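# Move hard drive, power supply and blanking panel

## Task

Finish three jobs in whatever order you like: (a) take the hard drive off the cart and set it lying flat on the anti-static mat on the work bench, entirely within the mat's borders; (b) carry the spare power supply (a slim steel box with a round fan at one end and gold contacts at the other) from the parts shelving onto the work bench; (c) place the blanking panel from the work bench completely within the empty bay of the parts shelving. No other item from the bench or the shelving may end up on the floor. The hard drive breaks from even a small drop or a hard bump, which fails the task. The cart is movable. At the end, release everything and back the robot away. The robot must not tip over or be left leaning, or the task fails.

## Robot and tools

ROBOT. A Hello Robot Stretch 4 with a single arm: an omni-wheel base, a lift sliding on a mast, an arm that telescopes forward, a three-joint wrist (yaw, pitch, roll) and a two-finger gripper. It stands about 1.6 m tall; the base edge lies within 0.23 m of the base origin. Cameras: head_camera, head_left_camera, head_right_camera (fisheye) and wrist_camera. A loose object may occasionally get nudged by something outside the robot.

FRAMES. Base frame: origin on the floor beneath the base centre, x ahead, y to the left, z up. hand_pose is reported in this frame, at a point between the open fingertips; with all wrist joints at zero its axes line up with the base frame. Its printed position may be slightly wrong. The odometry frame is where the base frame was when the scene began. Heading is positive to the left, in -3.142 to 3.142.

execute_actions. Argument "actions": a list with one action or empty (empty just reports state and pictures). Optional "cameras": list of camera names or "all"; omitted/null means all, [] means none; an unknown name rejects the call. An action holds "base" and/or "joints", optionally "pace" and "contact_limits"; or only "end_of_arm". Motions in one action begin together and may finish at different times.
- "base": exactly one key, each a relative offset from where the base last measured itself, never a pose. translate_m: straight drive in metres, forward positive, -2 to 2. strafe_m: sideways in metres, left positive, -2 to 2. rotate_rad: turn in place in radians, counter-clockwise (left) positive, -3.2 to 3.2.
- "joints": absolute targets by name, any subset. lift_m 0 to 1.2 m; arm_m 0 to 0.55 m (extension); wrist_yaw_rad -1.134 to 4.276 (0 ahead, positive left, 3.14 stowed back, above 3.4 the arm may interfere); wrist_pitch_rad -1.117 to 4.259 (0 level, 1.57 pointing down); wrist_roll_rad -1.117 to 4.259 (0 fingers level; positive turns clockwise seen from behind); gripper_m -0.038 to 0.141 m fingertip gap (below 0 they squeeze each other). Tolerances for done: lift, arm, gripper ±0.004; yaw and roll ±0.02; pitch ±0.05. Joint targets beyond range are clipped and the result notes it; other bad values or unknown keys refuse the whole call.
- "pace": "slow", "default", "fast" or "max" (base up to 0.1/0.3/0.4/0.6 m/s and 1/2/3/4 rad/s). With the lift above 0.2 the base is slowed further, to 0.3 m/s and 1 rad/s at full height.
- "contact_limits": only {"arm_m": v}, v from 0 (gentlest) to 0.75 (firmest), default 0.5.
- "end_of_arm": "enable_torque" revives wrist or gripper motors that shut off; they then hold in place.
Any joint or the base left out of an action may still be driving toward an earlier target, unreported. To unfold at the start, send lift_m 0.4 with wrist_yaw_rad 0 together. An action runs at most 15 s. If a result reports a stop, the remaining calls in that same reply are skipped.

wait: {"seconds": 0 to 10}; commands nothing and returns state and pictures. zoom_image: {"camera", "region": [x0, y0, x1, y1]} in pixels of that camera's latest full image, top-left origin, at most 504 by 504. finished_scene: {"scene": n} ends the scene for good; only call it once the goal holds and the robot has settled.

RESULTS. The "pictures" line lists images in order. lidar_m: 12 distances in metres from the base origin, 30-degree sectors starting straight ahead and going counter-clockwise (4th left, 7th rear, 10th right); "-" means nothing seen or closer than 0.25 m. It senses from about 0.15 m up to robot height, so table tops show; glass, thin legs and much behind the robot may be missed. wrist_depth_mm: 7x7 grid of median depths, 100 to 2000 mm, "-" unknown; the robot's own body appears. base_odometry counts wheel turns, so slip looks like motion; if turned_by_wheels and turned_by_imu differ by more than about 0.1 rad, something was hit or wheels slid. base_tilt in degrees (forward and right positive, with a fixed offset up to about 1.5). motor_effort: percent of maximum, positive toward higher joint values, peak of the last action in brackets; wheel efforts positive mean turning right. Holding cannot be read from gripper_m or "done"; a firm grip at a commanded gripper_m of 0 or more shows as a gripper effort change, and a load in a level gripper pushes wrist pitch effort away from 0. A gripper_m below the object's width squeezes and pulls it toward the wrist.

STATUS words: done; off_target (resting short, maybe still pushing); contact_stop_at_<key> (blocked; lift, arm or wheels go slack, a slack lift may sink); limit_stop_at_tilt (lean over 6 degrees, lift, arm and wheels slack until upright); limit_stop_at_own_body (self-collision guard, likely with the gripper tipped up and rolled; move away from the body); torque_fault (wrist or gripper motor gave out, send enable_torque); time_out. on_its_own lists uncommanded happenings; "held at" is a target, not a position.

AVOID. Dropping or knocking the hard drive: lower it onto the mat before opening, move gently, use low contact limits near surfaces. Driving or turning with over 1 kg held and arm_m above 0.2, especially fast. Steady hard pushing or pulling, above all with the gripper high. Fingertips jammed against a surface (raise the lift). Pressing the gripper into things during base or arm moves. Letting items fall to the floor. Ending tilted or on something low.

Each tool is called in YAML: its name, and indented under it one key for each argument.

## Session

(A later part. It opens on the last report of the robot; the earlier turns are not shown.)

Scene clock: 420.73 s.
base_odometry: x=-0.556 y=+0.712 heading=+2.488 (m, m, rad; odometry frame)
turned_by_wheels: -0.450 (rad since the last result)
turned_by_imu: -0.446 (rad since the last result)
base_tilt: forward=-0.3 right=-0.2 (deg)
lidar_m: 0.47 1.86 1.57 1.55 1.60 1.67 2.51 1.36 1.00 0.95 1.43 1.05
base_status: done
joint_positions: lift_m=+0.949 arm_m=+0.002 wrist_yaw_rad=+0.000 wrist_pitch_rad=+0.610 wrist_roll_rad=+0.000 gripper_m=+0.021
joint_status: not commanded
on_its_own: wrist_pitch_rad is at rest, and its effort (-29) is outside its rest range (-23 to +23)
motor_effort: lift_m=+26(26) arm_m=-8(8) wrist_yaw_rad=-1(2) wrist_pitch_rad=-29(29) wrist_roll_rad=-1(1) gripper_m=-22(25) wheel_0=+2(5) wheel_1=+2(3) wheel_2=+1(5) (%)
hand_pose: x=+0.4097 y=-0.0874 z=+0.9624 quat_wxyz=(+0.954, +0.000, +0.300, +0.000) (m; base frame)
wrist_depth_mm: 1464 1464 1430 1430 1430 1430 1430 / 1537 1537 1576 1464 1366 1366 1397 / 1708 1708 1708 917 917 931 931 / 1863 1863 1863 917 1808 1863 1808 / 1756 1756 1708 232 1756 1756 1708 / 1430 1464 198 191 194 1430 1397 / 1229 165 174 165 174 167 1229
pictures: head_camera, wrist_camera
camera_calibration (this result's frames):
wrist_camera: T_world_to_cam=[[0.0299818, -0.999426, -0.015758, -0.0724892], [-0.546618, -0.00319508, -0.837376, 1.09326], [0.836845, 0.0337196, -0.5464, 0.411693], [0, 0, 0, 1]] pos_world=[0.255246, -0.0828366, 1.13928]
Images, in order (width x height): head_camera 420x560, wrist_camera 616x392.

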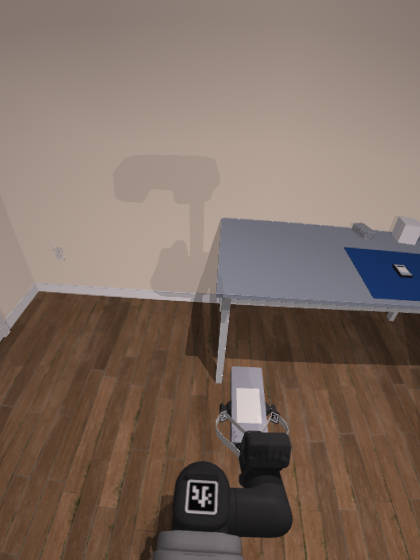

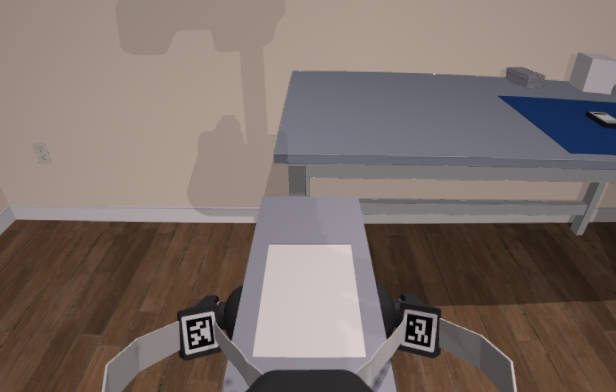

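execute_actions:
  actions:
    - {"base":{"strafe_m":-0.35}}
  cameras: []

execute_actions:
  actions:
    - {"base":{"translate_m":0.55}}
  cameras: []

execute_actions:
  actions:
    - {"joints":{"arm_m":0.3,"lift_m":0.85},"pace":"slow"}
  cameras: []

execute_actions:
  actions:
    - {"joints":{"lift_m":0.785},"pace":"slow"}
  cameras: ["head_camera","wrist_camera"]

Scene clock: 433.93 s.
base_odometry: x=-0.343 y=+0.990 heading=+2.488 (m, m, rad; odometry frame)
turned_by_wheels: +0.000 (rad since the last result)
turned_by_imu: +0.002 (rad since the last result)
base_tilt: forward=-0.3 right=-0.1 (deg)
lidar_m: 0.50 1.06 1.94 1.87 1.94 2.19 2.54 0.86 0.62 0.59 1.39 1.05
base_status: done
joint_positions: lift_m=+0.949 arm_m=+0.002 wrist_yaw_rad=+0.000 wrist_pitch_rad=+0.610 wrist_roll_rad=+0.000 gripper_m=+0.021
joint_status: not commanded
on_its_own: wrist_pitch_rad is at rest, and its effort (-29) is outside its rest range (-23 to +23)
motor_effort: lift_m=+26(26) arm_m=-9(9) wrist_yaw_rad=-1(3) wrist_pitch_rad=-29(29) wrist_roll_rad=-1(1) gripper_m=-26(23) wheel_0=-1(9) wheel_1=+1(8) wheel_2=+2(2) (%)
hand_pose: x=+0.4097 y=-0.0874 z=+0.9624 quat_wxyz=(+0.954, +0.000, +0.300, +0.000) (m; base frame)
wrist_depth_mm: 1464 1464 1430 1464 1430 1430 1430 / 1537 1537 1336 1366 1366 1336 1308 / 1708 1661 917 917 917 917 931 / 1921 1863 1808 917 1808 1808 1863 / 1708 1756 1661 231 1756 1756 1708 / 1430 1430 197 192 194 1430 1397 / 1229 166 173 165 173 167 1229
pictures: none
No camera images: the call's "cameras" was empty. Leave "cameras" out to get every camera's image.

Scene clock: 437.27 s.
base_odometry: x=-0.779 y=+1.325 heading=+2.488 (m, m, rad; odometry frame)
turned_by_wheels: +0.000 (rad since the last result)
turned_by_imu: +0.002 (rad since the last result)
base_tilt: forward=-0.3 right=-0.1 (deg)
lidar_m: 0.45 0.47 1.76 1.84 1.99 2.32 3.59 0.89 0.83 1.84 0.63 0.47
base_status: done
joint_positions: lift_m=+0.949 arm_m=+0.002 wrist_yaw_rad=+0.000 wrist_pitch_rad=+0.610 wrist_roll_rad=+0.000 gripper_m=+0.021
joint_status: not commanded
on_its_own: wrist_pitch_rad is at rest, and its effort (-29) is outside its rest range (-23 to +23)
motor_effort: lift_m=+26(26) arm_m=-9(9) wrist_yaw_rad=-1(3) wrist_pitch_rad=-29(29) wrist_roll_rad=+0(1) gripper_m=-22(25) wheel_0=+0(4) wheel_1=+1(2) wheel_2=+1(8) (%)
hand_pose: x=+0.4097 y=-0.0874 z=+0.9624 quat_wxyz=(+0.954, +0.000, +0.300, +0.000) (m; base frame)
wrist_depth_mm: 931 931 917 931 931 931 904 / 991 991 991 1008 976 976 976 / 1098 1078 917 917 931 878 917 / 1205 699 699 707 707 707 691 / 580 564 564 232 569 569 559 / 466 469 198 192 195 469 466 / 407 389 174 166 173 167 407
pictures: none
No camera images: the call's "cameras" was empty. Leave "cameras" out to get every camera's image.

Scene clock: 441.53 s.
base_odometry: x=-0.779 y=+1.325 heading=+2.488 (m, m, rad; odometry frame)
turned_by_wheels: +0.000 (rad since the last result)
turned_by_imu: +0.000 (rad since the last result)
base_tilt: forward=-0.3 right=-0.2 (deg)
lidar_m: 0.44 0.48 1.80 1.86 1.99 2.31 3.59 0.87 0.83 1.84 0.62 0.48
base_status: not commanded
joint_positions: lift_m=+0.850 arm_m=+0.298 wrist_yaw_rad=+0.000 wrist_pitch_rad=+0.610 wrist_roll_rad=+0.000 gripper_m=+0.021
joint_status: all done
on_its_own: wrist_pitch_rad is at rest, and its effort (-29) is outside its rest range (-23 to +23)
motor_effort: lift_m=+18(25) arm_m=+9(7) wrist_yaw_rad=-3(1) wrist_pitch_rad=-29(28) wrist_roll_rad=-1(1) gripper_m=-23(24) wheel_0=+0(0) wheel_1=+1(1) wheel_2=+1(1) (%)
hand_pose: x=+0.7058 y=-0.0874 z=+0.8630 quat_wxyz=(+0.954, +0.000, +0.300, +0.000) (m; base frame)
wrist_depth_mm: 647 647 647 647 647 640 640 / 691 691 699 699 699 691 683 / 750 668 668 661 668 668 640 / 508 508 508 508 508 508 504 / 407 410 410 231 410 410 407 / 336 340 198 191 196 342 338 / 296 282 174 165 173 167 296
pictures: none
No camera images: the call's "cameras" was empty. Leave "cameras" out to get every camera's image.

Scene clock: 442.97 s.
base_odometry: x=-0.779 y=+1.325 heading=+2.488 (m, m, rad; odometry frame)
turned_by_wheels: +0.000 (rad since the last result)
turned_by_imu: +0.000 (rad since the last result)
base_tilt: forward=-0.3 right=-0.2 (deg)
lidar_m: 0.44 0.46 1.77 1.84 1.99 2.30 3.58 0.90 0.82 1.84 0.64 0.47
base_status: not commanded
joint_positions: lift_m=+0.785 arm_m=+0.298 wrist_yaw_rad=+0.000 wrist_pitch_rad=+0.610 wrist_roll_rad=+0.000 gripper_m=+0.021
joint_status: all done
on_its_own: wrist_pitch_rad is at rest, and its effort (-29) is outside its rest range (-23 to +23)
motor_effort: lift_m=+18(19) arm_m=+8(8) wrist_yaw_rad=-1(3) wrist_pitch_rad=-29(29) wrist_roll_rad=-1(1) gripper_m=-24(27) wheel_0=+0(0) wheel_1=+1(1) wheel_2=+1(1) (%)
hand_pose: x=+0.7058 y=-0.0874 z=+0.7980 quat_wxyz=(+0.954, +0.000, +0.300, +0.000) (m; base frame)
wrist_depth_mm: 640 647 647 647 640 640 640 / 683 683 676 668 676 683 668 / 512 508 504 500 508 512 517 / 387 387 387 387 387 387 387 / 307 310 312 232 312 312 309 / 256 258 198 192 195 259 257 / 224 215 174 165 173 167 -
pictures: head_camera, wrist_camera
camera_calibration (this result's frames):
wrist_camera: T_world_to_cam=[[0.0301383, -0.999421, -0.0157616, -0.0840275], [-0.546716, -0.00328164, -0.837312, 1.11745], [0.836776, 0.0338522, -0.546498, 0.0741991], [0, 0, 0, 1]] pos_world=[0.551372, -0.0828236, 0.974879]
Images, in order (width x height): head_camera 420x560, wrist_camera 616x392.

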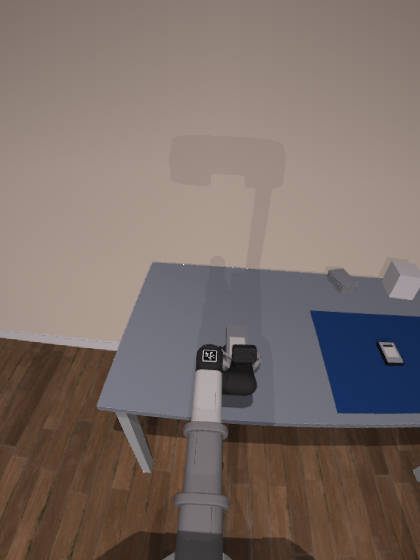

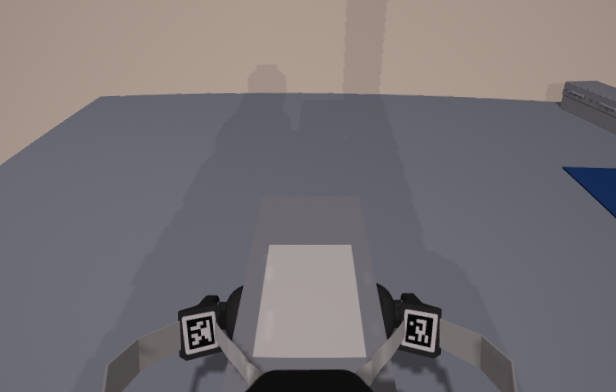

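execute_actions:
  actions:
    - {"joints":{"lift_m":0.77},"pace":"slow"}
  cameras: []

execute_actions:
  actions:
    - {"joints":{"gripper_m":0.12}}
  cameras: []

execute_actions:
  actions:
    - {"joints":{"lift_m":0.9}}
  cameras: []

execute_actions:
  actions:
    - {"joints":{"arm_m":0},"base":{"translate_m":-0.5}}
  cameras: ["head_camera","head_right_camera"]

Scene clock: 455.27 s.
base_odometry: x=-0.779 y=+1.325 heading=+2.488 (m, m, rad; odometry frame)
turned_by_wheels: +0.000 (rad since the last result)
turned_by_imu: +0.000 (rad since the last result)
base_tilt: forward=-0.3 right=-0.2 (deg)
lidar_m: 0.45 0.48 1.78 1.85 2.00 2.30 3.59 0.87 0.82 1.83 0.64 0.48
base_status: not commanded
joint_positions: lift_m=+0.770 arm_m=+0.298 wrist_yaw_rad=+0.000 wrist_pitch_rad=+0.609 wrist_roll_rad=+0.000 gripper_m=+0.021
joint_status: all done
on_its_own: wrist_pitch_rad is at rest, and its effort (-26) is outside its rest range (-23 to +23)
motor_effort: lift_m=+18(19) arm_m=+9(9) wrist_yaw_rad=-1(3) wrist_pitch_rad=-26(29) wrist_roll_rad=-1(1) gripper_m=-25(23) wheel_0=+0(0) wheel_1=+1(1) wheel_2=+1(1) (%)
hand_pose: x=+0.7059 y=-0.0874 z=+0.7833 quat_wxyz=(+0.954, +0.000, +0.300, +0.000) (m; base frame)
wrist_depth_mm: 647 654 647 654 654 640 640 / 699 676 668 676 676 668 661 / 480 477 473 469 473 473 480 / 359 357 359 285 362 359 362 / 287 290 291 229 291 290 289 / 238 241 197 192 193 241 239 / 209 200 174 166 175 167 -
pictures: none
No camera images: the call's "cameras" was empty. Leave "cameras" out to get every camera's image.

Scene clock: 457.13 s.
base_odometry: x=-0.779 y=+1.325 heading=+2.488 (m, m, rad; odometry frame)
turned_by_wheels: +0.000 (rad since the last result)
turned_by_imu: +0.000 (rad since the last result)
base_tilt: forward=-0.3 right=-0.2 (deg)
lidar_m: 0.44 0.47 1.77 1.85 2.01 2.30 3.60 0.89 0.81 1.82 0.65 0.46
base_status: not commanded
joint_positions: lift_m=+0.770 arm_m=+0.298 wrist_yaw_rad=+0.000 wrist_pitch_rad=+0.602 wrist_roll_rad=+0.000 gripper_m=+0.120
joint_status: all done
motor_effort: lift_m=+18(18) arm_m=+9(9) wrist_yaw_rad=+0(0) wrist_pitch_rad=-5(26) wrist_roll_rad=+0(1) gripper_m=+0(27) wheel_0=+0(0) wheel_1=+1(1) wheel_2=+0(1) (%)
hand_pose: x=+0.7071 y=-0.0875 z=+0.7850 quat_wxyz=(+0.955, +0.000, +0.296, +0.000) (m; base frame)
wrist_depth_mm: 647 654 647 647 647 640 634 / 691 683 676 676 676 676 661 / 500 500 492 492 496 500 508 / 373 373 373 296 373 373 375 / 296 297 298 238 298 298 296 / 245 240 213 199 209 240 246 / 213 209 201 149 197 211 -
pictures: none
No camera images: the call's "cameras" was empty. Leave "cameras" out to get every camera's image.

Scene clock: 458.73 s.
base_odometry: x=-0.779 y=+1.325 heading=+2.488 (m, m, rad; odometry frame)
turned_by_wheels: +0.000 (rad since the last result)
turned_by_imu: +0.000 (rad since the last result)
base_tilt: forward=-0.3 right=-0.1 (deg)
lidar_m: 0.44 0.49 1.79 1.85 2.01 2.32 3.59 0.89 0.81 1.85 0.62 0.47
base_status: not commanded
joint_positions: lift_m=+0.900 arm_m=+0.298 wrist_yaw_rad=+0.000 wrist_pitch_rad=+0.602 wrist_roll_rad=+0.000 gripper_m=+0.120
joint_status: all done
motor_effort: lift_m=+23(24) arm_m=+8(8) wrist_yaw_rad=-1(2) wrist_pitch_rad=-5(5) wrist_roll_rad=-1(1) gripper_m=-1(2) wheel_0=+0(0) wheel_1=+1(1) wheel_2=+0(1) (%)
hand_pose: x=+0.7071 y=-0.0875 z=+0.9146 quat_wxyz=(+0.955, +0.000, +0.296, +0.000) (m; base frame)
wrist_depth_mm: 640 647 647 647 640 640 634 / 699 699 699 699 691 676 683 / 750 741 750 732 732 741 732 / 809 621 621 621 627 627 621 / 492 496 500 504 500 496 492 / 404 399 404 366 404 402 407 / 357 349 351 149 353 349 357
pictures: none
No camera images: the call's "cameras" was empty. Leave "cameras" out to get every camera's image.

Scene clock: 461.97 s.
base_odometry: x=-0.382 y=+1.021 heading=+2.488 (m, m, rad; odometry frame)
turned_by_wheels: +0.000 (rad since the last result)
turned_by_imu: -0.002 (rad since the last result)
base_tilt: forward=-0.3 right=-0.2 (deg)
lidar_m: 0.94 1.01 1.92 1.89 1.98 2.16 2.58 0.88 0.63 0.61 1.37 0.98
base_status: done
joint_positions: lift_m=+0.900 arm_m=+0.002 wrist_yaw_rad=+0.000 wrist_pitch_rad=+0.602 wrist_roll_rad=+0.000 gripper_m=+0.120
joint_status: all done
motor_effort: lift_m=+22(23) arm_m=-8(8) wrist_yaw_rad=+0(1) wrist_pitch_rad=-6(6) wrist_roll_rad=-1(1) gripper_m=+1(3) wheel_0=+0(5) wheel_1=+0(3) wheel_2=+1(8) (%)
hand_pose: x=+0.4110 y=-0.0874 z=+0.9146 quat_wxyz=(+0.955, +0.000, +0.296, +0.000) (m; base frame)
wrist_depth_mm: 1397 1397 1366 1397 1366 1366 1366 / 1499 1499 1255 1255 1229 1255 1229 / 1661 1576 831 831 831 831 854 / 1808 1756 1708 1708 1708 1708 1708 / 1661 1618 1661 1708 1708 1708 1708 / 1366 1336 1366 1430 1366 1366 1397 / 1205 1182 1182 149 1182 1182 1205
pictures: head_camera, head_right_camera
Images, in order (width x height): head_camera 420x560, head_right_camera 420x672.

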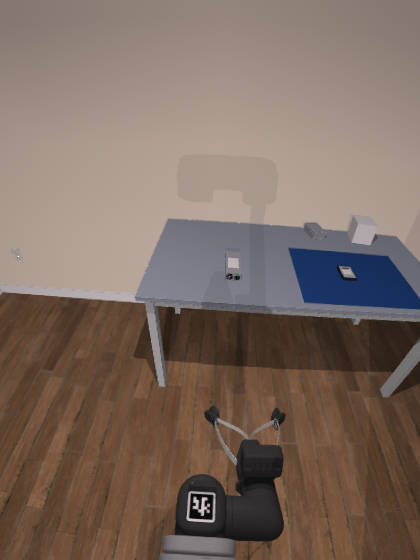

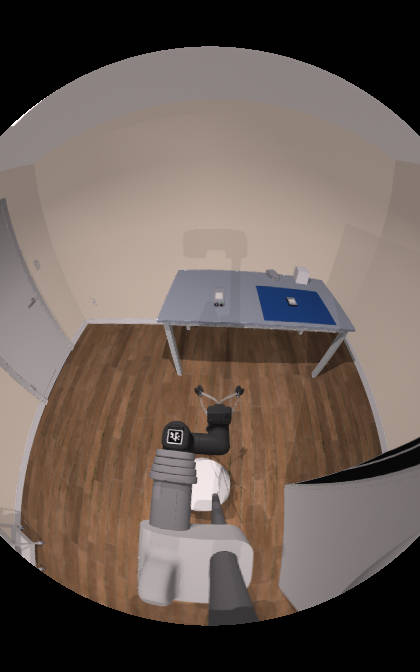

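finished_scene:
  scene: 2

The scene is finished: the task was done.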